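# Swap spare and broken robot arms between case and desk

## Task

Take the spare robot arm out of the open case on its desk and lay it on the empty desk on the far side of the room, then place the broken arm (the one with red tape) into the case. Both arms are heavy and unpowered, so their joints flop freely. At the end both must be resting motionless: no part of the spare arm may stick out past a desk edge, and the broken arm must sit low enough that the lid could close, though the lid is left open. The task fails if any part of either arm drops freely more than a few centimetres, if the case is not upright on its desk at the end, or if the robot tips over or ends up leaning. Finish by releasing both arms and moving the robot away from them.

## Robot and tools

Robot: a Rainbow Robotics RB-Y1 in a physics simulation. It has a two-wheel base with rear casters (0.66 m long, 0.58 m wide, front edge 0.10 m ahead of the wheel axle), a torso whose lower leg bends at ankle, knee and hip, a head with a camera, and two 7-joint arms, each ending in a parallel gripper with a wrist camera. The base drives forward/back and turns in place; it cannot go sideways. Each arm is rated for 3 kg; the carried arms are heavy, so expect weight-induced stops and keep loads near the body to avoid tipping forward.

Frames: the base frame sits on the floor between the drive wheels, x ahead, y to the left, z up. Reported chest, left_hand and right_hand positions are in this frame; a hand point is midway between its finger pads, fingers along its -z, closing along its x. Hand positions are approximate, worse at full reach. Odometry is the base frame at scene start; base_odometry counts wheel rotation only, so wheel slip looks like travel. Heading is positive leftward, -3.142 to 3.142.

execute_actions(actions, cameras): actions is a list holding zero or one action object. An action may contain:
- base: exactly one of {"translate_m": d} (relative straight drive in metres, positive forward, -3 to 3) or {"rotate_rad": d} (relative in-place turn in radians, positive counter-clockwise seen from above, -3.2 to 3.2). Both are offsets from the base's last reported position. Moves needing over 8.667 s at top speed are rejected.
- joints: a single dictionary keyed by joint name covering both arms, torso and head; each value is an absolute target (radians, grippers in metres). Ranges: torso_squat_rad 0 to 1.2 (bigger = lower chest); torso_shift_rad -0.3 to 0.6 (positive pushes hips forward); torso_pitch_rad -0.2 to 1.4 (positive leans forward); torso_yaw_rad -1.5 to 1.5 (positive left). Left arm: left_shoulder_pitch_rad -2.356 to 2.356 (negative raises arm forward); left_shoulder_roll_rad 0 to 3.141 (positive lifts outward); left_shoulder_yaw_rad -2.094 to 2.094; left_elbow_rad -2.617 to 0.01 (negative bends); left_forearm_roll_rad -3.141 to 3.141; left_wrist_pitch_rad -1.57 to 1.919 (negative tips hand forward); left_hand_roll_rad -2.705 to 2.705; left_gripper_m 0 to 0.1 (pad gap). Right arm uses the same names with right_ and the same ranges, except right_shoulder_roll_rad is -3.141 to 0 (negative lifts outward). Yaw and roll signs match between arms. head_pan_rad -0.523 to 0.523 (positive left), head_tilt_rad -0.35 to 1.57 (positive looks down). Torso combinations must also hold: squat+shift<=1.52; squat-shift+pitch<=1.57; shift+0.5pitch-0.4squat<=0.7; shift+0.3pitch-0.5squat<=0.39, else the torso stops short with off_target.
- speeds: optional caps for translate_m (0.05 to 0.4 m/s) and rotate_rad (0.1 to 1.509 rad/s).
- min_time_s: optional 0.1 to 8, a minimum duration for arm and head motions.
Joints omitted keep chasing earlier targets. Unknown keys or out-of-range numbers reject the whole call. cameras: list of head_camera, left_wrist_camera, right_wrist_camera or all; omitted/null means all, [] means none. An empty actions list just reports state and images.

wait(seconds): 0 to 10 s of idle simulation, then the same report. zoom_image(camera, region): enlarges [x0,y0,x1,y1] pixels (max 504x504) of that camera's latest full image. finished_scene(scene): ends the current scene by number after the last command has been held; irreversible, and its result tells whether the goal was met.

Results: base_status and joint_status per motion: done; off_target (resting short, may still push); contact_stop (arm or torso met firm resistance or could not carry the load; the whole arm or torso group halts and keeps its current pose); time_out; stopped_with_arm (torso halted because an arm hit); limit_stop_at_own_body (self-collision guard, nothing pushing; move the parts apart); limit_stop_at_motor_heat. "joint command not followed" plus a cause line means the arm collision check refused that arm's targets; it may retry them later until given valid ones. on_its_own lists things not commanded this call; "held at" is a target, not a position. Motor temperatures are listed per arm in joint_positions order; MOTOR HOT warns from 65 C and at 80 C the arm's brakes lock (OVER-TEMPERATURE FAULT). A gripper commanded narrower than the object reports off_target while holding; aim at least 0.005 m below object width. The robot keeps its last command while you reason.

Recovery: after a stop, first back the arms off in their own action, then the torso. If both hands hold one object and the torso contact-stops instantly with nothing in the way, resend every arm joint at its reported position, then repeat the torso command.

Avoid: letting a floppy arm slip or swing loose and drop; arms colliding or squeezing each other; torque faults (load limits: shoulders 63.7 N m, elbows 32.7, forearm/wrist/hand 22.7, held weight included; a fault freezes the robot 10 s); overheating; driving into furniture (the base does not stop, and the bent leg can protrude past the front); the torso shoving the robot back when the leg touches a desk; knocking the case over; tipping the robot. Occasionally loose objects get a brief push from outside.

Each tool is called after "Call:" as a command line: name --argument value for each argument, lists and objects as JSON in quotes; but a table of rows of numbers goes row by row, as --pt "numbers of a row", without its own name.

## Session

Call:
execute_actions --actions '[]'

Scene clock: 0.00 s.
Motor temperatures (°C, as the motors report them): left_arm=[33 27 29 30 27 29 30] | right_arm=[30 32 32 28 36 34 32]
base_odometry: x=+0.000 y=+0.000 heading=+0.000 (m, m, rad; odometry frame)
base_status: not commanded
joint_positions: torso_squat_rad=+0.350 torso_shift_rad=+0.000 torso_pitch_rad=-0.001 torso_yaw_rad=+0.000 left_shoulder_pitch_rad=-0.010 left_shoulder_roll_rad=+0.043 left_shoulder_yaw_rad=-0.027 left_elbow_rad=-0.178 left_forearm_roll_rad=+0.011 left_wrist_pitch_rad=-0.001 left_hand_roll_rad=-0.029 left_gripper_m=+0.100 right_shoulder_pitch_rad=+0.015 right_shoulder_roll_rad=-0.031 right_shoulder_yaw_rad=-0.011 right_elbow_rad=-0.202 right_forearm_roll_rad=+0.010 right_wrist_pitch_rad=-0.010 right_hand_roll_rad=+0.009 right_gripper_m=+0.100 head_pan_rad=+0.000 head_tilt_rad=+0.400
joint_status: not commanded
chest: x=-0.2279 y=-0.0003 z=+1.2474 quat_wxyz=(+1.000, +0.000, +0.000, +0.000) (m; base frame)
left_hand: x=-0.1338 y=+0.2493 z=+0.5685 quat_wxyz=(+0.995, +0.021, -0.094, -0.026) (m; base frame)
right_hand: x=-0.1378 y=-0.2455 z=+0.5682 quat_wxyz=(+0.995, -0.017, -0.099, +0.003) (m; base frame)
pictures: head_camera, left_wrist_camera, right_wrist_camera
camera_calibration (this result's frames):
head_camera: T_world_to_cam=[[-0.000524027, -0.999235, -0.0391099, 0.0533899], [-0.38044, 0.0363682, -0.92409, 1.32255], [0.924805, 0.0143947, -0.380168, 0.681283], [0, 0, 0, 1]] pos_world=[-0.126874, -0.00455669, 1.48325]
left_wrist_camera: T_world_to_cam=[[0.985357, -0.0718185, 0.154644, 0.070447], [-0.151843, -0.782191, 0.604252, -0.138605], [0.0775645, -0.618885, -0.781642, 0.69546], [0, 0, 0, 1]] pos_world=[-0.144405, 0.327054, 0.616459]
right_wrist_camera: T_world_to_cam=[[-0.978512, -0.0195357, -0.205262, -0.0256436], [-0.141006, 0.789727, 0.597033, -0.134296], [0.150437, 0.613147, -0.775512, 0.698086], [0, 0, 0, 1]] pos_world=[-0.149047, -0.322473, 0.61629]
Images, in order (width x height): head_camera 896x504, left_wrist_camera 644x364, right_wrist_camera 644x364.

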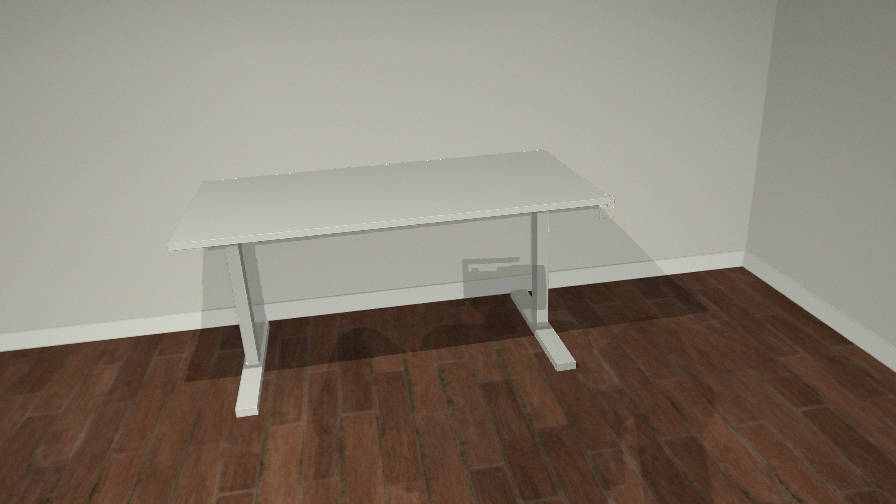

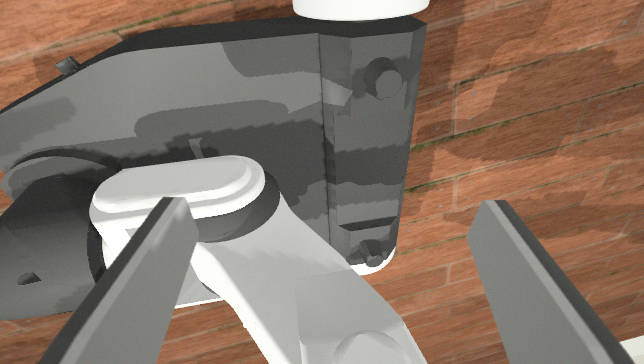

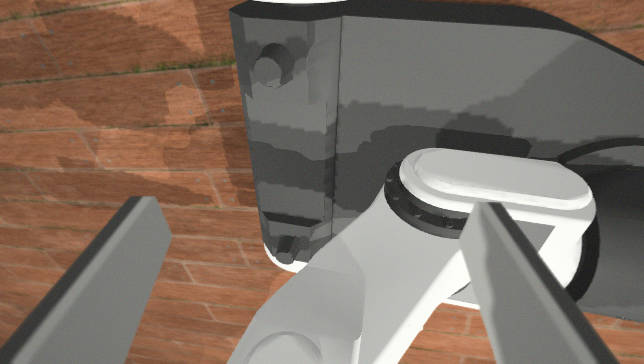

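Call:
execute_actions --actions '[{"base": {"rotate_rad": -2.95}, "joints": {"torso_squat_rad": 0.0, "head_tilt_rad": 0.35}}]' --cameras '["head_camera"]'

Scene clock: 18.27 s.
Motor temperatures (°C, as the motors report them): left_arm=[33 27 29 29 27 29 30] | right_arm=[29 32 32 27 36 34 32]
base_odometry: x=+0.000 y=+0.000 heading=-2.949 (m, m, rad; odometry frame)
base_status: done
joint_positions: torso_squat_rad=+0.000 torso_shift_rad=+0.000 torso_pitch_rad=-0.001 torso_yaw_rad=+0.000 left_shoulder_pitch_rad=-0.010 left_shoulder_roll_rad=+0.043 left_shoulder_yaw_rad=-0.027 left_elbow_rad=-0.178 left_forearm_roll_rad=+0.011 left_wrist_pitch_rad=-0.001 left_hand_roll_rad=-0.029 left_gripper_m=+0.100 right_shoulder_pitch_rad=+0.015 right_shoulder_roll_rad=-0.031 right_shoulder_yaw_rad=-0.011 right_elbow_rad=-0.202 right_forearm_roll_rad=+0.010 right_wrist_pitch_rad=-0.010 right_hand_roll_rad=+0.009 right_gripper_m=+0.100 head_pan_rad=+0.000 head_tilt_rad=+0.350
joint_status: all done
chest: x=-0.2280 y=-0.0003 z=+1.2899 quat_wxyz=(+1.000, +0.000, +0.000, +0.000) (m; base frame)
left_hand: x=-0.1338 y=+0.2493 z=+0.6110 quat_wxyz=(+0.995, +0.021, -0.094, -0.026) (m; base frame)
right_hand: x=-0.1379 y=-0.2456 z=+0.6107 quat_wxyz=(+0.995, -0.017, -0.099, +0.003) (m; base frame)
pictures: head_camera
camera_calibration (this result's frames):
head_camera: T_world_to_cam=[[0.00145411, -0.999236, -0.0390559, 0.0553738], [-0.333601, 0.0363338, -0.942014, 1.39818], [0.942713, 0.0143989, -0.333293, 0.631339], [0, 0, 0, 1]] pos_world=[-0.128818, -0.0045604, 1.52969]
Images, in order (width x height): head_camera 896x504.

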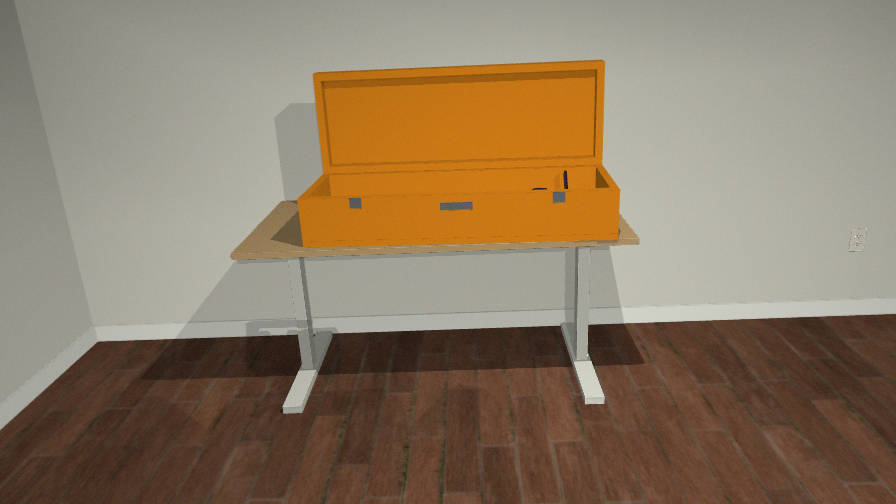

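Call:
execute_actions --actions '[{"base": {"translate_m": 1.75}, "joints": {"head_tilt_rad": 0.75}}]' --cameras '["head_camera"]'

Scene clock: 37.83 s.
Motor temperatures (°C, as the motors report them): left_arm=[33 27 29 29 27 29 30] | right_arm=[29 32 32 27 36 34 32]
base_odometry: x=-1.718 y=-0.333 heading=-2.951 (m, m, rad; odometry frame)
base_status: done
joint_positions: torso_squat_rad=+0.000 torso_shift_rad=+0.000 torso_pitch_rad=-0.001 torso_yaw_rad=+0.000 left_shoulder_pitch_rad=-0.010 left_shoulder_roll_rad=+0.043 left_shoulder_yaw_rad=-0.027 left_elbow_rad=-0.178 left_forearm_roll_rad=+0.011 left_wrist_pitch_rad=-0.001 left_hand_roll_rad=-0.029 left_gripper_m=+0.100 right_shoulder_pitch_rad=+0.015 right_shoulder_roll_rad=-0.031 right_shoulder_yaw_rad=-0.011 right_elbow_rad=-0.202 right_forearm_roll_rad=+0.010 right_wrist_pitch_rad=-0.010 right_hand_roll_rad=+0.009 right_gripper_m=+0.100 head_pan_rad=+0.000 head_tilt_rad=+0.750
joint_status: all done
chest: x=-0.2279 y=-0.0003 z=+1.2899 quat_wxyz=(+1.000, +0.000, +0.000, +0.000) (m; base frame)
left_hand: x=-0.1337 y=+0.2493 z=+0.6110 quat_wxyz=(+0.995, +0.021, -0.094, -0.026) (m; base frame)
right_hand: x=-0.1377 y=-0.2455 z=+0.6107 quat_wxyz=(+0.995, -0.017, -0.099, +0.003) (m; base frame)
pictures: head_camera
camera_calibration (this result's frames):
head_camera: T_world_to_cam=[[-0.0140094, -0.999234, -0.0365522, 0.0484445], [-0.674169, 0.0364363, -0.737678, 1.02359], [0.738445, 0.0143079, -0.674162, 1.09705], [0, 0, 0, 1]] pos_world=[-0.119355, -0.00458512, 1.49644]
Images, in order (width x height): head_camera 896x504.

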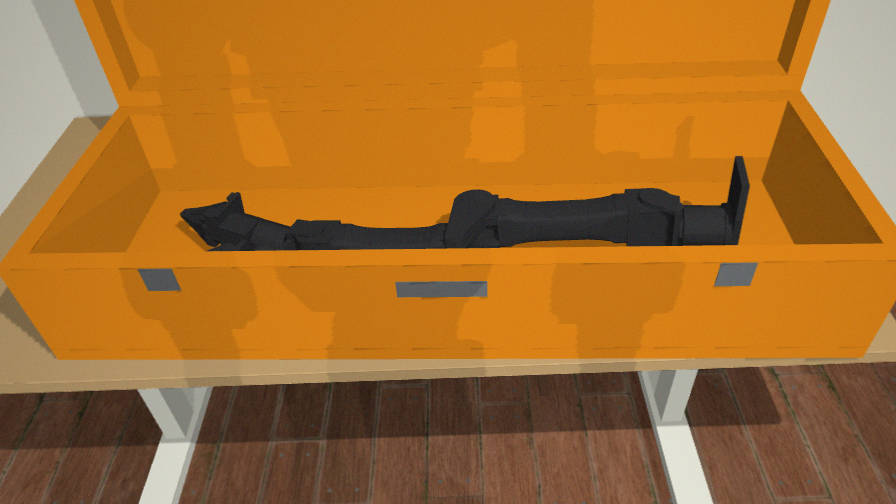

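Call:
zoom_image --camera "head_camera" --region '[270, 140, 774, 280]'

Region (270, 140, 774, 280) of head_camera's 896x504 image, scaled by 1.000.

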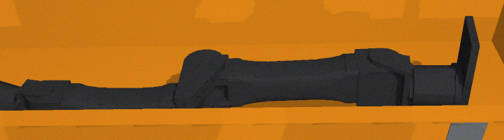

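Call:
execute_actions --actions '[{"base": {"translate_m": 0.38}, "speeds": {"translate_m": 0.2}, "joints": {"left_shoulder_pitch_rad": -1.25, "left_shoulder_roll_rad": 0.55, "left_shoulder_yaw_rad": 0.3, "left_elbow_rad": -0.6, "left_forearm_roll_rad": 0.0, "left_wrist_pitch_rad": 1.75, "left_hand_roll_rad": 0.0, "right_shoulder_pitch_rad": -1.25, "right_shoulder_roll_rad": -0.55, "right_shoulder_yaw_rad": -0.3, "right_elbow_rad": -0.6, "right_forearm_roll_rad": 0.0, "right_wrist_pitch_rad": 1.75, "right_hand_roll_rad": 0.0, "head_tilt_rad": 1.0}}]' --cameras '["head_camera"]'

Scene clock: 56.30 s.
Motor temperatures (°C, as the motors report them): left_arm=[33 27 29 29 27 29 30] | right_arm=[29 32 32 27 36 34 32]
base_odometry: x=-2.091 y=-0.405 heading=-2.951 (m, m, rad; odometry frame)
base_status: done
joint_positions: torso_squat_rad=+0.000 torso_shift_rad=+0.000 torso_pitch_rad=+0.000 torso_yaw_rad=+0.000 left_shoulder_pitch_rad=-1.250 left_shoulder_roll_rad=+0.550 left_shoulder_yaw_rad=+0.300 left_elbow_rad=-0.600 left_forearm_roll_rad=+0.000 left_wrist_pitch_rad=+1.750 left_hand_roll_rad=+0.000 left_gripper_m=+0.100 right_shoulder_pitch_rad=-1.250 right_shoulder_roll_rad=-0.550 right_shoulder_yaw_rad=-0.300 right_elbow_rad=-0.600 right_forearm_roll_rad=+0.000 right_wrist_pitch_rad=+1.750 right_hand_roll_rad=+0.000 right_gripper_m=+0.100 head_pan_rad=+0.000 head_tilt_rad=+1.000
joint_status: all done
chest: x=-0.2278 y=-0.0003 z=+1.2899 quat_wxyz=(+1.000, +0.000, +0.000, +0.000) (m; base frame)
left_hand: x=+0.3143 y=+0.3979 z=+1.1783 quat_wxyz=(+0.985, +0.069, -0.089, +0.133) (m; base frame)
right_hand: x=+0.3145 y=-0.3988 z=+1.1791 quat_wxyz=(+0.985, -0.070, -0.089, -0.133) (m; base frame)
pictures: head_camera
camera_calibration (this result's frames):
head_camera: T_world_to_cam=[[-0.0227258, -0.999231, -0.0319445, 0.0397939], [-0.835769, 0.0365228, -0.547865, 0.707549], [0.54861, 0.0142476, -0.835957, 1.29896], [0, 0, 0, 1]] pos_world=[-0.120372, -0.00458549, 1.47479]
Images, in order (width x height): head_camera 896x504.

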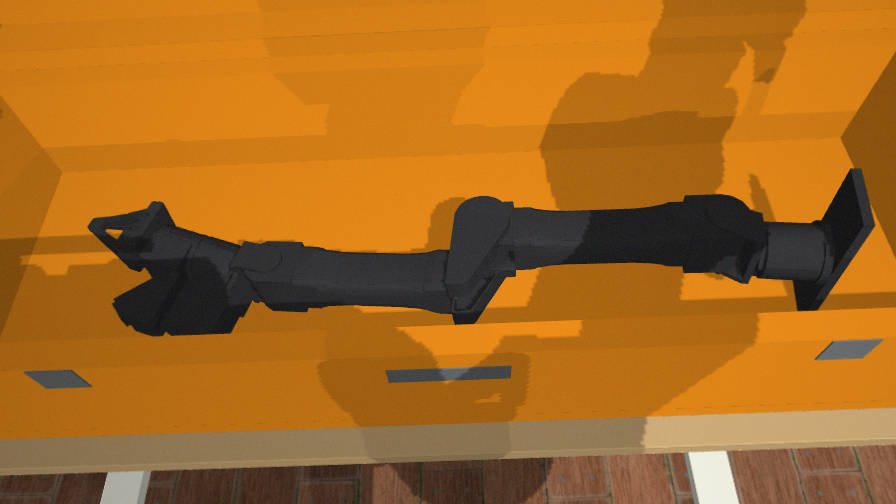

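Call:
zoom_image --camera "head_camera" --region '[220, 190, 520, 340]'

Call:
zoom_image --camera "head_camera" --region '[490, 170, 790, 320]'

Region (220, 190, 520, 340) of head_camera's 896x504 image, scaled by 1.680, with more detail than that image has.

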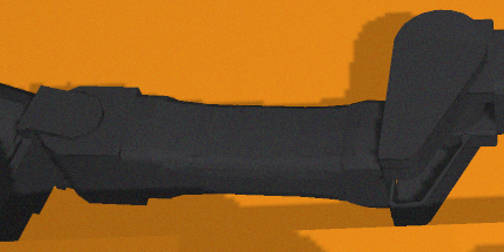

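Region (490, 170, 790, 320) of head_camera's 896x504 image, scaled by 1.680, with more detail than that image has.

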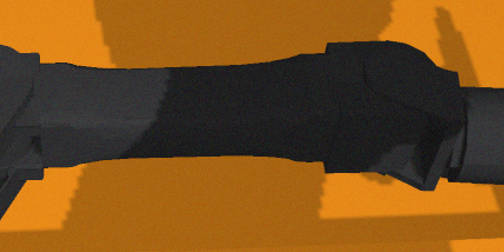

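Call:
execute_actions --actions '[{"base": {"rotate_rad": 0.48}, "joints": {"torso_yaw_rad": -0.384, "torso_shift_rad": 0.03, "left_shoulder_pitch_rad": -1.0921, "left_shoulder_roll_rad": 0.1274, "left_shoulder_yaw_rad": 0.2784, "left_elbow_rad": -0.511, "left_wrist_pitch_rad": 1.5611, "left_hand_roll_rad": -0.135, "right_shoulder_pitch_rad": -1.0941, "right_shoulder_roll_rad": -0.0525, "right_shoulder_yaw_rad": -0.2363, "right_elbow_rad": -0.6544, "right_wrist_pitch_rad": 1.6874, "right_hand_roll_rad": -0.3255, "head_tilt_rad": 0.9}, "min_time_s": 1.8}]' --cameras '[]'

Call:
execute_actions --actions '[{"joints": {"torso_squat_rad": 0.55}}]'

Scene clock: 117.83 s.
Motor temperatures (°C, as the motors report them): left_arm=[35 27 29 30 27 29 30] | right_arm=[31 33 32 28 36 34 32]
base_odometry: x=-2.091 y=-0.405 heading=-2.471 (m, m, rad; odometry frame)
base_status: done
joint_positions: torso_squat_rad=+0.000 torso_shift_rad=+0.030 torso_pitch_rad=-0.001 torso_yaw_rad=-0.384 left_shoulder_pitch_rad=-1.092 left_shoulder_roll_rad=+0.128 left_shoulder_yaw_rad=+0.279 left_elbow_rad=-0.511 left_forearm_roll_rad=+0.000 left_wrist_pitch_rad=+1.561 left_hand_roll_rad=-0.135 left_gripper_m=+0.100 right_shoulder_pitch_rad=-1.095 right_shoulder_roll_rad=-0.053 right_shoulder_yaw_rad=-0.237 right_elbow_rad=-0.654 right_forearm_roll_rad=+0.000 right_wrist_pitch_rad=+1.687 right_hand_roll_rad=-0.325 right_gripper_m=+0.100 head_pan_rad=+0.000 head_tilt_rad=+0.900
joint_status: all done
chest: x=-0.2072 y=-0.0004 z=+1.2896 quat_wxyz=(+0.982, +0.000, +0.000, -0.191) (m; base frame)
left_hand: x=+0.3362 y=-0.0161 z=+0.9954 quat_wxyz=(+0.958, +0.000, +0.000, -0.286) (m; base frame)
right_hand: x=+0.2070 y=-0.3252 z=+1.0238 quat_wxyz=(+0.960, +0.000, +0.000, -0.278) (m; base frame)
pictures: none
No camera images: the call's "cameras" was empty. Leave "cameras" out to get every camera's image.

Scene clock: 120.47 s.
Motor temperatures (°C, as the motors report them): left_arm=[35 27 29 30 27 29 30] | right_arm=[31 33 32 28 36 34 32]
base_odometry: x=-2.091 y=-0.405 heading=-2.471 (m, m, rad; odometry frame)
base_status: not commanded
joint_positions: torso_squat_rad=+0.550 torso_shift_rad=+0.030 torso_pitch_rad=-0.001 torso_yaw_rad=-0.384 left_shoulder_pitch_rad=-1.092 left_shoulder_roll_rad=+0.128 left_shoulder_yaw_rad=+0.279 left_elbow_rad=-0.511 left_forearm_roll_rad=+0.000 left_wrist_pitch_rad=+1.561 left_hand_roll_rad=-0.135 left_gripper_m=+0.100 right_shoulder_pitch_rad=-1.094 right_shoulder_roll_rad=-0.053 right_shoulder_yaw_rad=-0.237 right_elbow_rad=-0.654 right_forearm_roll_rad=+0.000 right_wrist_pitch_rad=+1.687 right_hand_roll_rad=-0.325 right_gripper_m=+0.100 head_pan_rad=+0.000 head_tilt_rad=+0.900
joint_status: all done
chest: x=-0.2103 y=-0.0003 z=+1.1864 quat_wxyz=(+0.982, +0.000, +0.000, -0.191) (m; base frame)
left_hand: x=+0.3331 y=-0.0160 z=+0.8923 quat_wxyz=(+0.958, +0.000, +0.000, -0.286) (m; base frame)
right_hand: x=+0.2038 y=-0.3251 z=+0.9206 quat_wxyz=(+0.960, +0.000, +0.000, -0.278) (m; base frame)
pictures: head_camera, left_wrist_camera, right_wrist_camera
camera_calibration (this result's frames):
head_camera: T_world_to_cam=[[-0.392229, -0.919224, -0.034414, -0.0375154], [-0.706488, 0.324992, -0.628693, 0.80353], [0.589094, -0.222278, -0.776892, 1.12763], [0, 0, 0, 1]] pos_world=[-0.111312, -0.044978, 1.37993]
left_wrist_camera: T_world_to_cam=[[0.826468, -0.562197, -0.0297618, -0.249112], [-0.411268, -0.639004, 0.650025, -0.42304], [-0.38446, -0.524985, -0.75933, 0.883557], [0, 0, 0, 1]] pos_world=[0.371592, 0.0534798, 0.938484]
right_wrist_camera: T_world_to_cam=[[-0.849885, 0.526871, -0.0101062, 0.351239], [0.399539, 0.656756, 0.639562, -0.426203], [0.343604, 0.539516, -0.768673, 0.899201], [0, 0, 0, 1]] pos_world=[0.159829, -0.39028, 0.967325]
Images, in order (width x height): head_camera 896x504, left_wrist_camera 644x364, right_wrist_camera 644x364.

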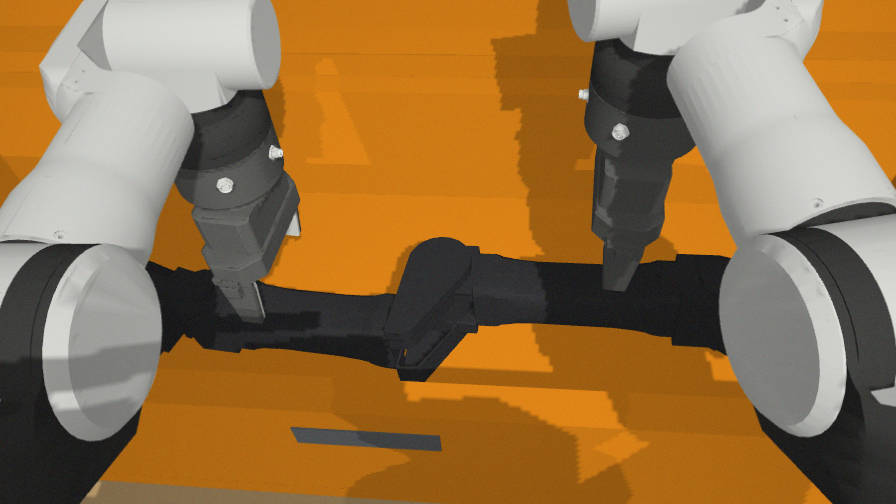

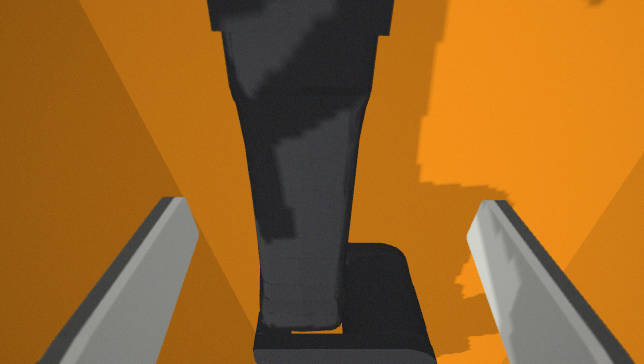

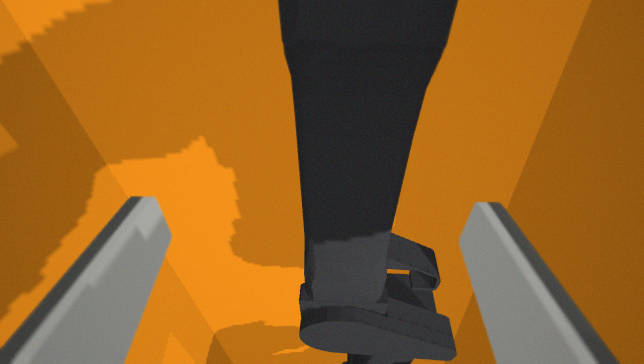

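Call:
execute_actions --actions '[{"joints": {"torso_squat_rad": 0.775, "torso_shift_rad": 0.0, "left_hand_roll_rad": -0.195, "right_hand_roll_rad": -0.285}}]'

Scene clock: 140.07 s.
Motor temperatures (°C, as the motors report them): left_arm=[35 27 29 30 27 29 30] | right_arm=[31 33 32 28 36 34 32]
base_odometry: x=-2.091 y=-0.405 heading=-2.471 (m, m, rad; odometry frame)
base_status: not commanded
joint_positions: torso_squat_rad=+0.775 torso_shift_rad=+0.000 torso_pitch_rad=-0.002 torso_yaw_rad=-0.384 left_shoulder_pitch_rad=-1.095 left_shoulder_roll_rad=+0.129 left_shoulder_yaw_rad=+0.279 left_elbow_rad=-0.513 left_forearm_roll_rad=+0.000 left_wrist_pitch_rad=+1.562 left_hand_roll_rad=-0.195 left_gripper_m=+0.100 right_shoulder_pitch_rad=-1.095 right_shoulder_roll_rad=-0.053 right_shoulder_yaw_rad=-0.237 right_elbow_rad=-0.655 right_forearm_roll_rad=+0.000 right_wrist_pitch_rad=+1.687 right_hand_roll_rad=-0.285 right_gripper_m=+0.100 head_pan_rad=+0.000 head_tilt_rad=+0.900
joint_status: all done
chest: x=-0.2289 y=-0.0001 z=+1.0900 quat_wxyz=(+0.982, +0.000, -0.001, -0.191) (m; base frame)
left_hand: x=+0.3164 y=-0.0164 z=+0.7987 quat_wxyz=(+0.949, +0.000, -0.003, -0.314) (m; base frame)
right_hand: x=+0.1860 y=-0.3250 z=+0.8253 quat_wxyz=(+0.966, +0.000, -0.002, -0.259) (m; base frame)
pictures: head_camera, left_wrist_camera, right_wrist_camera
camera_calibration (this result's frames):
head_camera: T_world_to_cam=[[-0.392107, -0.919264, -0.034711, -0.0475753], [-0.705656, 0.324773, -0.62974, 0.731033], [0.59017, -0.222431, -0.77603, 1.06299], [0, 0, 0, 1]] pos_world=[-0.13014, -0.044712, 1.28362]
left_wrist_camera: T_world_to_cam=[[0.79133, -0.610913, -0.0241248, -0.232511], [-0.452763, -0.612078, 0.648357, -0.354374], [-0.410855, -0.502141, -0.760954, 0.81592], [0, 0, 0, 1]] pos_world=[0.358771, 0.0507585, 0.84503]
right_wrist_camera: T_world_to_cam=[[-0.870562, 0.491897, -0.0126418, 0.329633], [0.37094, 0.672937, 0.639968, -0.347938], [0.323306, 0.552442, -0.768298, 0.839655], [0, 0, 0, 1]] pos_world=[0.144565, -0.391866, 0.871941]
Images, in order (width x height): head_camera 896x504, left_wrist_camera 644x364, right_wrist_camera 644x364.

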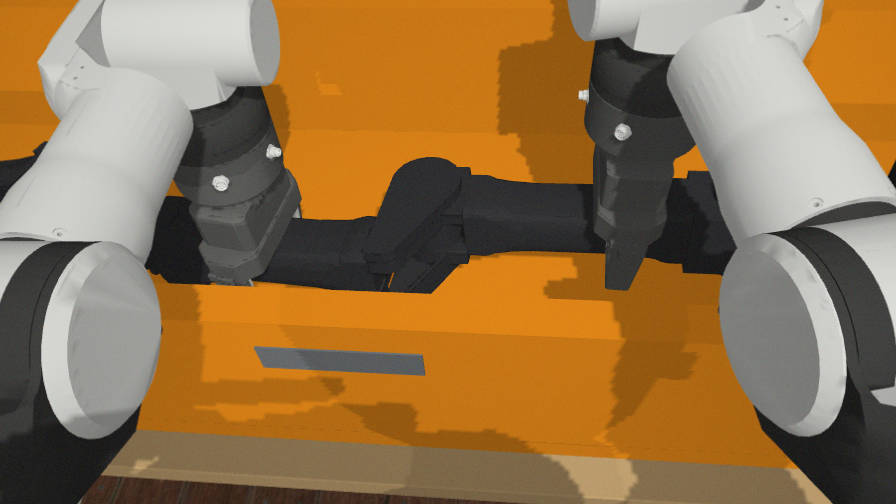

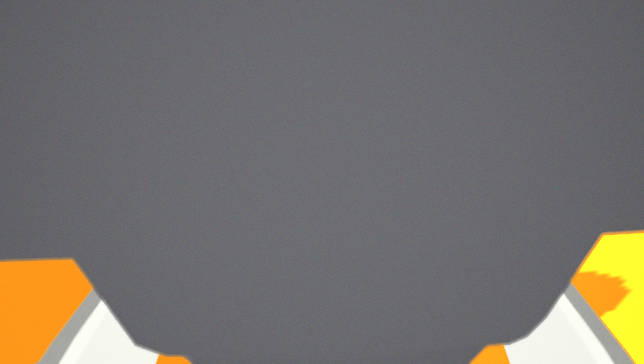

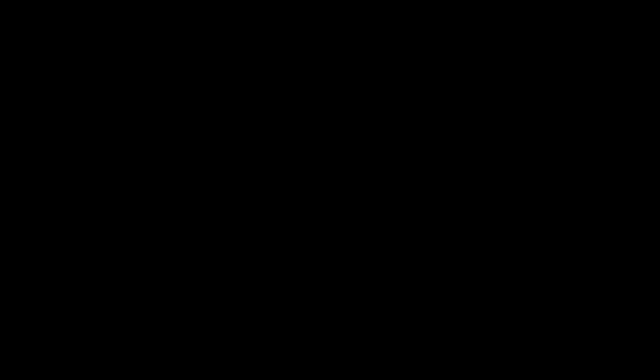

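Call:
execute_actions --actions '[{"joints": {"torso_squat_rad": 0.763, "left_gripper_m": 0.0, "right_gripper_m": 0.0}}]' --cameras '["head_camera"]'

Scene clock: 144.70 s.
Motor temperatures (°C, as the motors report them): left_arm=[35 27 29 30 27 29 30] | right_arm=[31 33 32 28 36 34 32]
base_odometry: x=-2.091 y=-0.405 heading=-2.471 (m, m, rad; odometry frame)
base_status: not commanded
joint_positions: torso_squat_rad=+0.763 torso_shift_rad=+0.000 torso_pitch_rad=-0.001 torso_yaw_rad=-0.384 left_shoulder_pitch_rad=-1.092 left_shoulder_roll_rad=+0.128 left_shoulder_yaw_rad=+0.279 left_elbow_rad=-0.511 left_forearm_roll_rad=+0.000 left_wrist_pitch_rad=+1.561 left_hand_roll_rad=-0.195 left_gripper_m=+0.055 right_shoulder_pitch_rad=-1.095 right_shoulder_roll_rad=-0.053 right_shoulder_yaw_rad=-0.237 right_elbow_rad=-0.655 right_forearm_roll_rad=+0.000 right_wrist_pitch_rad=+1.688 right_hand_roll_rad=-0.285 right_gripper_m=+0.054 head_pan_rad=+0.000 head_tilt_rad=+0.900
joint_status: left_gripper_m off_target (ended at +0.055, target +0.000); right_gripper_m off_target (ended at +0.054, target +0.000); the others done
chest: x=-0.2282 y=-0.0002 z=+1.0959 quat_wxyz=(+0.982, +0.000, +0.000, -0.191) (m; base frame)
left_hand: x=+0.3152 y=-0.0160 z=+0.8017 quat_wxyz=(+0.949, +0.000, +0.000, -0.314) (m; base frame)
right_hand: x=+0.1860 y=-0.3249 z=+0.8302 quat_wxyz=(+0.966, +0.000, -0.001, -0.259) (m; base frame)
pictures: head_camera
camera_calibration (this result's frames):
head_camera: T_world_to_cam=[[-0.392209, -0.919237, -0.0342759, -0.0476648], [-0.706503, 0.324886, -0.62873, 0.733941], [0.589088, -0.222378, -0.776868, 1.06781], [0, 0, 0, 1]] pos_world=[-0.129198, -0.044805, 1.28936]
Images, in order (width x height): head_camera 896x504.

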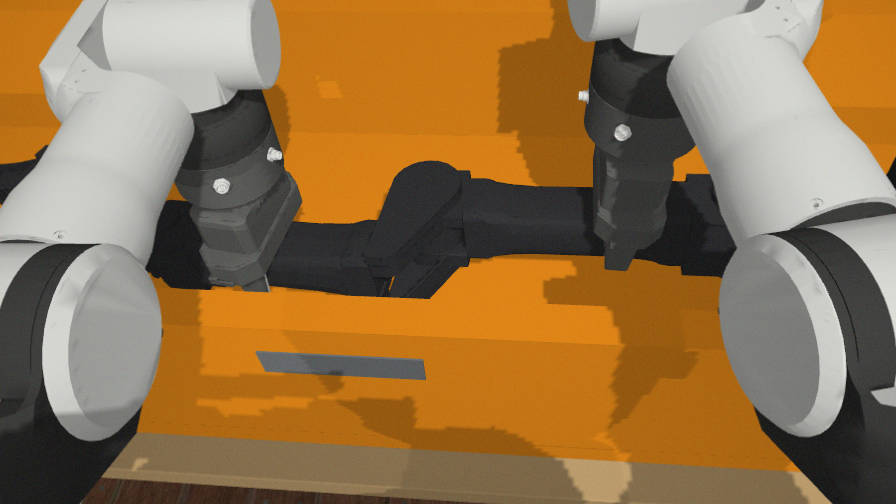

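Call:
execute_actions --actions '[{"joints": {"torso_squat_rad": 0.45}}]' --cameras '[]'

Call:
execute_actions --actions '[{"joints": {"torso_squat_rad": 0.0, "torso_pitch_rad": -0.08, "left_shoulder_pitch_rad": -1.423, "left_shoulder_roll_rad": 0.2338, "left_shoulder_yaw_rad": 0.3352, "left_wrist_pitch_rad": 1.904, "left_hand_roll_rad": -0.197, "right_shoulder_pitch_rad": -1.5405, "right_shoulder_roll_rad": -0.189, "right_shoulder_yaw_rad": -0.3408, "right_elbow_rad": -0.423, "right_wrist_pitch_rad": 1.911, "right_hand_roll_rad": -0.28, "head_pan_rad": 0.3}, "min_time_s": 2.2}]' --cameras '["head_camera"]'

Scene clock: 155.90 s.
Motor temperatures (°C, as the motors report them): left_arm=[35 27 29 30 27 29 30] | right_arm=[31 33 32 28 36 34 32]
base_odometry: x=-2.091 y=-0.405 heading=-2.471 (m, m, rad; odometry frame)
base_status: not commanded
joint_positions: torso_squat_rad=+0.450 torso_shift_rad=+0.001 torso_pitch_rad=+0.001 torso_yaw_rad=-0.384 left_shoulder_pitch_rad=-1.089 left_shoulder_roll_rad=+0.127 left_shoulder_yaw_rad=+0.279 left_elbow_rad=-0.509 left_forearm_roll_rad=+0.000 left_wrist_pitch_rad=+1.561 left_hand_roll_rad=-0.195 left_gripper_m=+0.055 right_shoulder_pitch_rad=-1.092 right_shoulder_roll_rad=-0.052 right_shoulder_yaw_rad=-0.237 right_elbow_rad=-0.653 right_forearm_roll_rad=+0.000 right_wrist_pitch_rad=+1.688 right_hand_roll_rad=-0.285 right_gripper_m=+0.054 head_pan_rad=+0.000 head_tilt_rad=+0.900
joint_status: all done
chest: x=-0.2273 y=-0.0005 z=+1.2203 quat_wxyz=(+0.982, +0.000, +0.001, -0.191) (m; base frame)
left_hand: x=+0.3142 y=-0.0155 z=+0.9232 quat_wxyz=(+0.949, +0.000, +0.003, -0.314) (m; base frame)
right_hand: x=+0.1851 y=-0.3245 z=+0.9518 quat_wxyz=(+0.966, +0.000, +0.003, -0.259) (m; base frame)
pictures: none
No camera images: the call's "cameras" was empty. Leave "cameras" out to get every camera's image.

Scene clock: 158.37 s.
Motor temperatures (°C, as the motors report them): left_arm=[35 27 29 31 27 29 30] | right_arm=[32 33 32 29 36 34 32]
base_odometry: x=-2.091 y=-0.405 heading=-2.471 (m, m, rad; odometry frame)
base_status: not commanded
joint_positions: torso_squat_rad=+0.383 torso_shift_rad=+0.001 torso_pitch_rad=-0.009 torso_yaw_rad=-0.384 left_shoulder_pitch_rad=-1.119 left_shoulder_roll_rad=+0.133 left_shoulder_yaw_rad=+0.290 left_elbow_rad=-0.512 left_forearm_roll_rad=+0.004 left_wrist_pitch_rad=+1.600 left_hand_roll_rad=-0.195 left_gripper_m=+0.055 right_shoulder_pitch_rad=-1.271 right_shoulder_roll_rad=-0.103 right_shoulder_yaw_rad=-0.284 right_elbow_rad=-0.539 right_forearm_roll_rad=-0.002 right_wrist_pitch_rad=+1.788 right_hand_roll_rad=-0.283 right_gripper_m=+0.055 head_pan_rad=+0.300 head_tilt_rad=+0.900
joint_status: torso_squat_rad stopped_with_arm (moved -0.067 of -0.450); torso_pitch_rad stopped_with_arm (moved -0.010 of -0.081); left_shoulder_pitch_rad contact_stop_at_left_shoulder_roll_rad (moved -0.030 of -0.334); left_shoulder_roll_rad contact_stop (moved +0.006 of +0.107); left_shoulder_yaw_rad contact_stop_at_left_shoulder_roll_rad (moved +0.011 of +0.056); left_wrist_pitch_rad contact_stop_at_left_shoulder_roll_rad (moved +0.039 of +0.343); right_shoulder_pitch_rad contact_stop (moved -0.179 of -0.449); right_shoulder_roll_rad contact_stop_at_right_shoulder_pitch_rad (moved -0.051 of -0.137); right_shoulder_yaw_rad contact_stop_at_right_shoulder_pitch_rad (moved -0.048 of -0.104); right_elbow_rad contact_stop_at_right_shoulder_pitch_rad (moved +0.113 of +0.230); right_wrist_pitch_rad contact_stop_at_right_shoulder_pitch_rad (moved +0.100 of +0.223); the others done
on_its_own: torso_squat_rad is held at +0.383, not at your +0.000, since it stopped_with_arm; torso_pitch_rad is held at -0.008, not at your -0.080, since it stopped_with_arm; left_shoulder_pitch_rad is held at -1.111, not at your -1.423, since a contact_stop; left_shoulder_roll_rad is held at +0.131, not at your +0.234, since a contact_stop; left_shoulder_yaw_rad is held at +0.289, not at your +0.335, since a contact_stop; left_wrist_pitch_rad is held at +1.600, not at your +1.904, since a contact_stop; right_shoulder_pitch_rad is held at -1.277, not at your -1.540, since a contact_stop; right_shoulder_roll_rad is held at -0.106, not at your -0.189, since a contact_stop; right_shoulder_yaw_rad is held at -0.284, not at your -0.341, since a contact_stop; right_elbow_rad is held at -0.543, not at your -0.423, since a contact_stop; right_wrist_pitch_rad is held at +1.789, not at your +1.911, since a contact_stop
chest: x=-0.2302 y=-0.0007 z=+1.2392 quat_wxyz=(+0.982, +0.001, -0.004, -0.191) (m; base frame)
left_hand: x=+0.3154 y=-0.0192 z=+0.9636 quat_wxyz=(+0.949, -0.003, +0.002, -0.314) (m; base frame)
right_hand: x=+0.1917 y=-0.3291 z=+1.0391 quat_wxyz=(+0.966, +0.001, +0.015, -0.260) (m; base frame)
pictures: head_camera
camera_calibration (this result's frames):
head_camera: T_world_to_cam=[[-0.102729, -0.994068, -0.0357044, 0.0178417], [-0.765793, 0.101945, -0.634955, 0.816161], [0.634829, -0.0378863, -0.771723, 1.18526], [0, 0, 0, 1]] pos_world=[-0.125593, -0.0205623, 1.43355]
Images, in order (width x height): head_camera 896x504.

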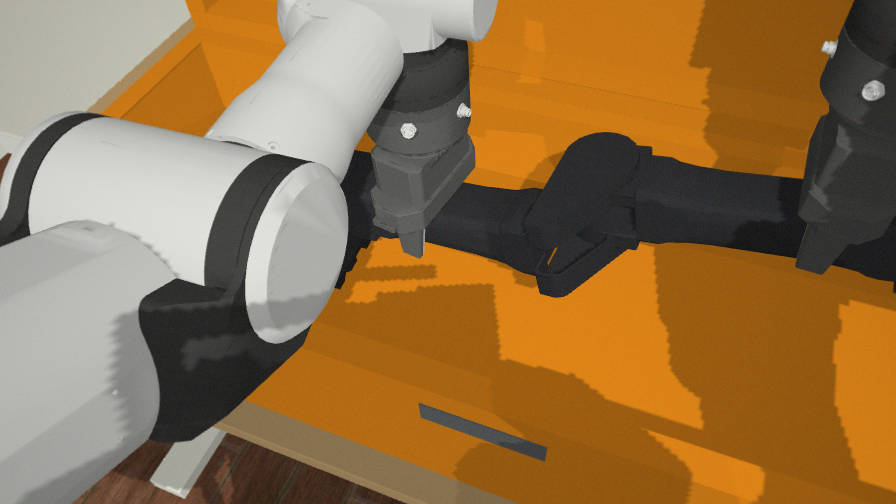

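Call:
execute_actions --actions '[{"joints": {"left_shoulder_pitch_rad": -1.2051, "left_shoulder_roll_rad": 0.1618, "left_shoulder_yaw_rad": 0.3021, "left_elbow_rad": -0.511, "left_forearm_roll_rad": 0.0, "left_wrist_pitch_rad": 1.677, "left_hand_roll_rad": -0.196, "right_shoulder_pitch_rad": -1.2393, "right_shoulder_roll_rad": -0.0926, "right_shoulder_yaw_rad": -0.2777, "right_elbow_rad": -0.5954, "right_forearm_roll_rad": 0.0, "right_wrist_pitch_rad": 1.7737, "right_hand_roll_rad": -0.282}, "min_time_s": 2.0}]' --cameras '["head_camera"]'

Scene clock: 168.70 s.
Motor temperatures (°C, as the motors report them): left_arm=[35 27 29 31 27 29 30] | right_arm=[34 33 32 30 36 34 32]
base_odometry: x=-2.091 y=-0.405 heading=-2.471 (m, m, rad; odometry frame)
base_status: not commanded
joint_positions: torso_squat_rad=+0.383 torso_shift_rad=+0.002 torso_pitch_rad=-0.006 torso_yaw_rad=-0.384 left_shoulder_pitch_rad=-1.200 left_shoulder_roll_rad=+0.162 left_shoulder_yaw_rad=+0.301 left_elbow_rad=-0.508 left_forearm_roll_rad=-0.001 left_wrist_pitch_rad=+1.677 left_hand_roll_rad=-0.196 left_gripper_m=+0.055 right_shoulder_pitch_rad=-1.237 right_shoulder_roll_rad=-0.094 right_shoulder_yaw_rad=-0.278 right_elbow_rad=-0.594 right_forearm_roll_rad=+0.001 right_wrist_pitch_rad=+1.774 right_hand_roll_rad=-0.282 right_gripper_m=+0.054 head_pan_rad=+0.300 head_tilt_rad=+0.900
joint_status: all done
on_its_own: torso_squat_rad is held at +0.383, not at your +0.000, since it stopped_with_arm; torso_pitch_rad is held at -0.008, not at your -0.080, since it stopped_with_arm
chest: x=-0.2289 y=-0.0006 z=+1.2393 quat_wxyz=(+0.982, +0.001, -0.003, -0.191) (m; base frame)
left_hand: x=+0.3265 y=-0.0193 z=+1.0050 quat_wxyz=(+0.950, +0.002, +0.001, -0.313) (m; base frame)
right_hand: x=+0.1975 y=-0.3311 z=+1.0345 quat_wxyz=(+0.966, +0.001, -0.002, -0.260) (m; base frame)
pictures: head_camera
camera_calibration (this result's frames):
head_camera: T_world_to_cam=[[-0.102832, -0.994074, -0.0352372, 0.0174661], [-0.767345, 0.10182, -0.633099, 0.814552], [0.632936, -0.0380639, -0.773268, 1.18596], [0, 0, 0, 1]] pos_world=[-0.123796, -0.0204328, 1.43337]
Images, in order (width x height): head_camera 896x504.

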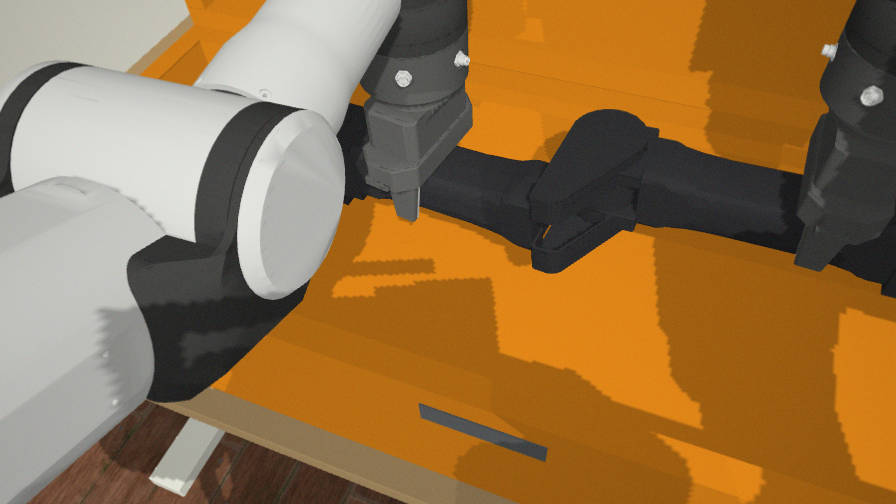

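Call:
execute_actions --actions '[{"joints": {"torso_squat_rad": 0.0, "torso_shift_rad": 0.0, "torso_pitch_rad": -0.2, "torso_yaw_rad": -0.384, "head_tilt_rad": 1.0}}]' --cameras '["head_camera"]'

Scene clock: 175.90 s.
Motor temperatures (°C, as the motors report them): left_arm=[37 27 29 32 28 29 30] | right_arm=[34 33 32 30 36 34 32]
base_odometry: x=-2.091 y=-0.405 heading=-2.471 (m, m, rad; odometry frame)
base_status: not commanded
joint_positions: torso_squat_rad=+0.000 torso_shift_rad=+0.001 torso_pitch_rad=-0.198 torso_yaw_rad=-0.384 left_shoulder_pitch_rad=-1.200 left_shoulder_roll_rad=+0.162 left_shoulder_yaw_rad=+0.302 left_elbow_rad=-0.508 left_forearm_roll_rad=-0.001 left_wrist_pitch_rad=+1.677 left_hand_roll_rad=-0.196 left_gripper_m=+0.055 right_shoulder_pitch_rad=-1.237 right_shoulder_roll_rad=-0.094 right_shoulder_yaw_rad=-0.278 right_elbow_rad=-0.594 right_forearm_roll_rad=+0.001 right_wrist_pitch_rad=+1.774 right_hand_roll_rad=-0.282 right_gripper_m=+0.054 head_pan_rad=+0.300 head_tilt_rad=+1.000
joint_status: all done
chest: x=-0.2885 y=-0.0006 z=+1.2839 quat_wxyz=(+0.977, +0.019, -0.097, -0.190) (m; base frame)
left_hand: x=+0.3013 y=-0.0195 z=+1.1598 quat_wxyz=(+0.945, +0.032, -0.090, -0.312) (m; base frame)
right_hand: x=+0.1690 y=-0.3313 z=+1.1639 quat_wxyz=(+0.961, +0.025, -0.094, -0.259) (m; base frame)
pictures: head_camera
camera_calibration (this result's frames):
head_camera: T_world_to_cam=[[-0.0980971, -0.993775, -0.0527968, 0.0364417], [-0.705937, 0.106882, -0.700164, 0.885978], [0.701449, -0.0314129, -0.712027, 1.21278], [0, 0, 0, 1]] pos_world=[-0.221685, -0.0203834, 1.48579]
Images, in order (width x height): head_camera 896x504.

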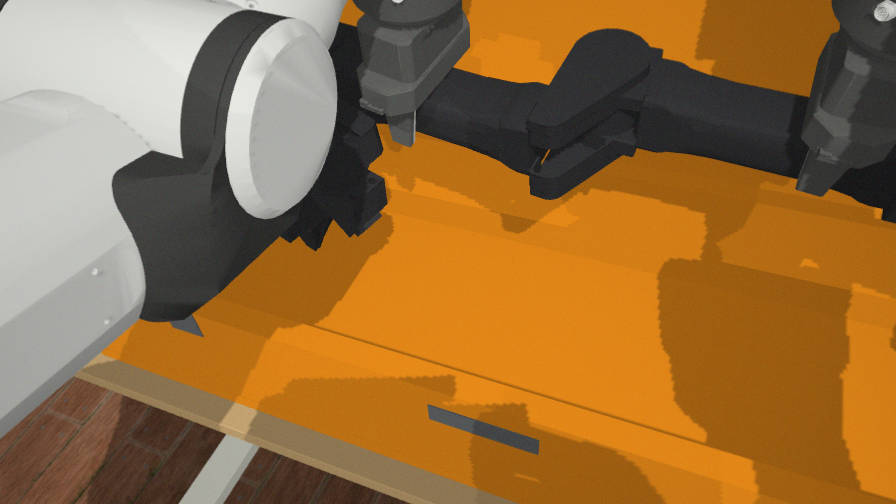

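Call:
execute_actions --actions '[{"base": {"translate_m": -0.5}, "speeds": {"translate_m": 0.3}, "joints": {"left_shoulder_pitch_rad": -1.3148, "left_shoulder_roll_rad": 0.1974, "left_shoulder_yaw_rad": 0.3209, "left_wrist_pitch_rad": 1.7908, "left_hand_roll_rad": -0.197, "right_shoulder_pitch_rad": -1.3859, "right_shoulder_roll_rad": -0.1377, "right_shoulder_yaw_rad": -0.3122, "right_elbow_rad": -0.5218, "right_wrist_pitch_rad": 1.8495, "right_hand_roll_rad": -0.28}, "min_time_s": 2.5}]' --cameras '[]'

Call:
execute_actions --actions '[{"base": {"rotate_rad": 2.63}, "speeds": {"rotate_rad": 0.7}, "joints": {"torso_pitch_rad": -0.05, "torso_yaw_rad": 0.2, "left_shoulder_pitch_rad": -1.423, "left_shoulder_roll_rad": 0.2338, "left_shoulder_yaw_rad": 0.3352, "left_wrist_pitch_rad": 1.904, "right_shoulder_pitch_rad": -1.5405, "right_shoulder_roll_rad": -0.189, "right_shoulder_yaw_rad": -0.3408, "right_elbow_rad": -0.423, "right_wrist_pitch_rad": 1.911, "head_pan_rad": -0.2, "head_tilt_rad": 0.2}, "min_time_s": 4.0}]' --cameras '["head_camera"]'

Scene clock: 196.50 s.
Motor temperatures (°C, as the motors report them): left_arm=[40 27 29 34 28 30 30] | right_arm=[35 33 32 31 37 34 32]
base_odometry: x=-1.700 y=-0.094 heading=-2.470 (m, m, rad; odometry frame)
base_status: done
joint_positions: torso_squat_rad=+0.000 torso_shift_rad=+0.001 torso_pitch_rad=-0.198 torso_yaw_rad=-0.384 left_shoulder_pitch_rad=-1.310 left_shoulder_roll_rad=+0.197 left_shoulder_yaw_rad=+0.320 left_elbow_rad=-0.509 left_forearm_roll_rad=-0.001 left_wrist_pitch_rad=+1.791 left_hand_roll_rad=-0.197 left_gripper_m=+0.055 right_shoulder_pitch_rad=-1.383 right_shoulder_roll_rad=-0.139 right_shoulder_yaw_rad=-0.312 right_elbow_rad=-0.520 right_forearm_roll_rad=+0.001 right_wrist_pitch_rad=+1.850 right_hand_roll_rad=-0.280 right_gripper_m=+0.054 head_pan_rad=+0.300 head_tilt_rad=+1.000
joint_status: all done
chest: x=-0.2885 y=-0.0006 z=+1.2839 quat_wxyz=(+0.977, +0.019, -0.097, -0.190) (m; base frame)
left_hand: x=+0.2955 y=-0.0221 z=+1.2201 quat_wxyz=(+0.945, +0.032, -0.090, -0.312) (m; base frame)
right_hand: x=+0.1628 y=-0.3338 z=+1.2235 quat_wxyz=(+0.961, +0.025, -0.093, -0.259) (m; base frame)
pictures: none
No camera images: the call's "cameras" was empty. Leave "cameras" out to get every camera's image.

Scene clock: 202.00 s.
Motor temperatures (°C, as the motors report them): left_arm=[41 27 29 34 28 29 30] | right_arm=[36 33 32 30 37 34 32]
base_odometry: x=-1.700 y=-0.094 heading=+0.159 (m, m, rad; odometry frame)
base_status: done
joint_positions: torso_squat_rad=+0.000 torso_shift_rad=+0.001 torso_pitch_rad=-0.048 torso_yaw_rad=+0.200 left_shoulder_pitch_rad=-1.418 left_shoulder_roll_rad=+0.234 left_shoulder_yaw_rad=+0.335 left_elbow_rad=-0.509 left_forearm_roll_rad=-0.001 left_wrist_pitch_rad=+1.904 left_hand_roll_rad=-0.197 left_gripper_m=+0.055 right_shoulder_pitch_rad=-1.537 right_shoulder_roll_rad=-0.190 right_shoulder_yaw_rad=-0.340 right_elbow_rad=-0.422 right_forearm_roll_rad=+0.001 right_wrist_pitch_rad=+1.911 right_hand_roll_rad=-0.280 right_gripper_m=+0.054 head_pan_rad=-0.200 head_tilt_rad=+0.200
joint_status: all done
chest: x=-0.2425 y=-0.0001 z=+1.2896 quat_wxyz=(+0.995, -0.003, -0.024, +0.100) (m; base frame)
left_hand: x=+0.2414 y=+0.2908 z=+1.1952 quat_wxyz=(+0.999, +0.000, -0.021, -0.027) (m; base frame)
right_hand: x=+0.3037 y=-0.0405 z=+1.2281 quat_wxyz=(+0.999, -0.002, -0.023, +0.029) (m; base frame)
pictures: head_camera
camera_calibration (this result's frames):
head_camera: T_world_to_cam=[[0.00924423, -0.99925, -0.0375911, 0.0597032], [-0.142245, 0.0358964, -0.98918, 1.50468], [0.989788, 0.0144914, -0.141807, 0.37991], [0, 0, 0, 1]] pos_world=[-0.162549, 0.000140345, 1.54452]
Images, in order (width x height): head_camera 896x504.

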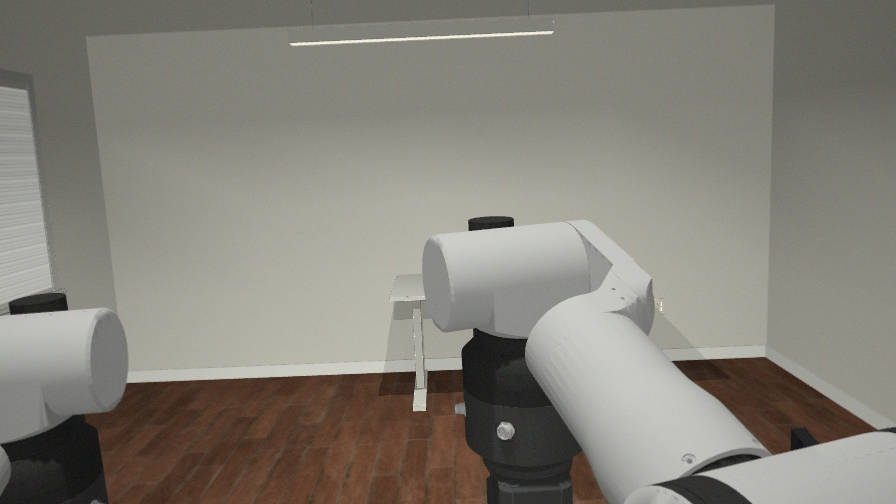

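Call:
execute_actions --actions '[{"base": {"translate_m": 3.0}, "joints": {"torso_pitch_rad": 0.0, "head_pan_rad": -0.35, "head_tilt_rad": 0.95}}]' --cameras '["head_camera"]'

Scene clock: 216.37 s.
Motor temperatures (°C, as the motors report them): left_arm=[42 27 29 34 28 29 30] | right_arm=[36 33 32 30 37 34 32]
base_odometry: x=+1.263 y=+0.382 heading=+0.159 (m, m, rad; odometry frame)
base_status: done
joint_positions: torso_squat_rad=+0.000 torso_shift_rad=+0.001 torso_pitch_rad=+0.002 torso_yaw_rad=+0.200 left_shoulder_pitch_rad=-1.418 left_shoulder_roll_rad=+0.234 left_shoulder_yaw_rad=+0.335 left_elbow_rad=-0.509 left_forearm_roll_rad=-0.001 left_wrist_pitch_rad=+1.904 left_hand_roll_rad=-0.197 left_gripper_m=+0.055 right_shoulder_pitch_rad=-1.538 right_shoulder_roll_rad=-0.190 right_shoulder_yaw_rad=-0.340 right_elbow_rad=-0.422 right_forearm_roll_rad=+0.001 right_wrist_pitch_rad=+1.911 right_hand_roll_rad=-0.280 right_gripper_m=+0.054 head_pan_rad=-0.350 head_tilt_rad=+0.950
joint_status: all done
chest: x=-0.2269 y=-0.0001 z=+1.2899 quat_wxyz=(+0.995, +0.000, +0.001, +0.100) (m; base frame)
left_hand: x=+0.2517 y=+0.2908 z=+1.1715 quat_wxyz=(+1.000, +0.000, +0.004, -0.027) (m; base frame)
right_hand: x=+0.3156 y=-0.0406 z=+1.2012 quat_wxyz=(+1.000, -0.002, +0.002, +0.029) (m; base frame)
pictures: head_camera
camera_calibration (this result's frames):
head_camera: T_world_to_cam=[[-0.170108, -0.984895, -0.0323154, 0.0147588], [-0.794223, 0.156441, -0.587143, 0.774669], [0.58333, -0.0742123, -0.808838, 1.26542], [0, 0, 0, 1]] pos_world=[-0.120386, -0.0127442, 1.47884]
Images, in order (width x height): head_camera 896x504.

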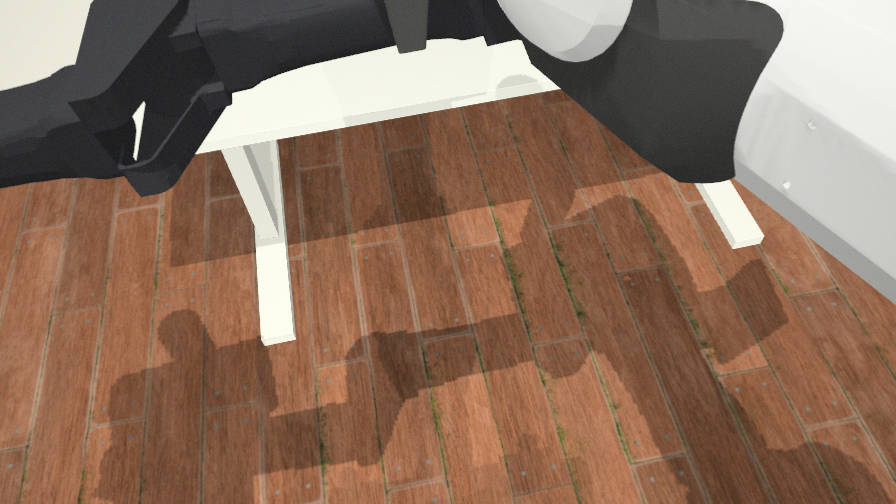

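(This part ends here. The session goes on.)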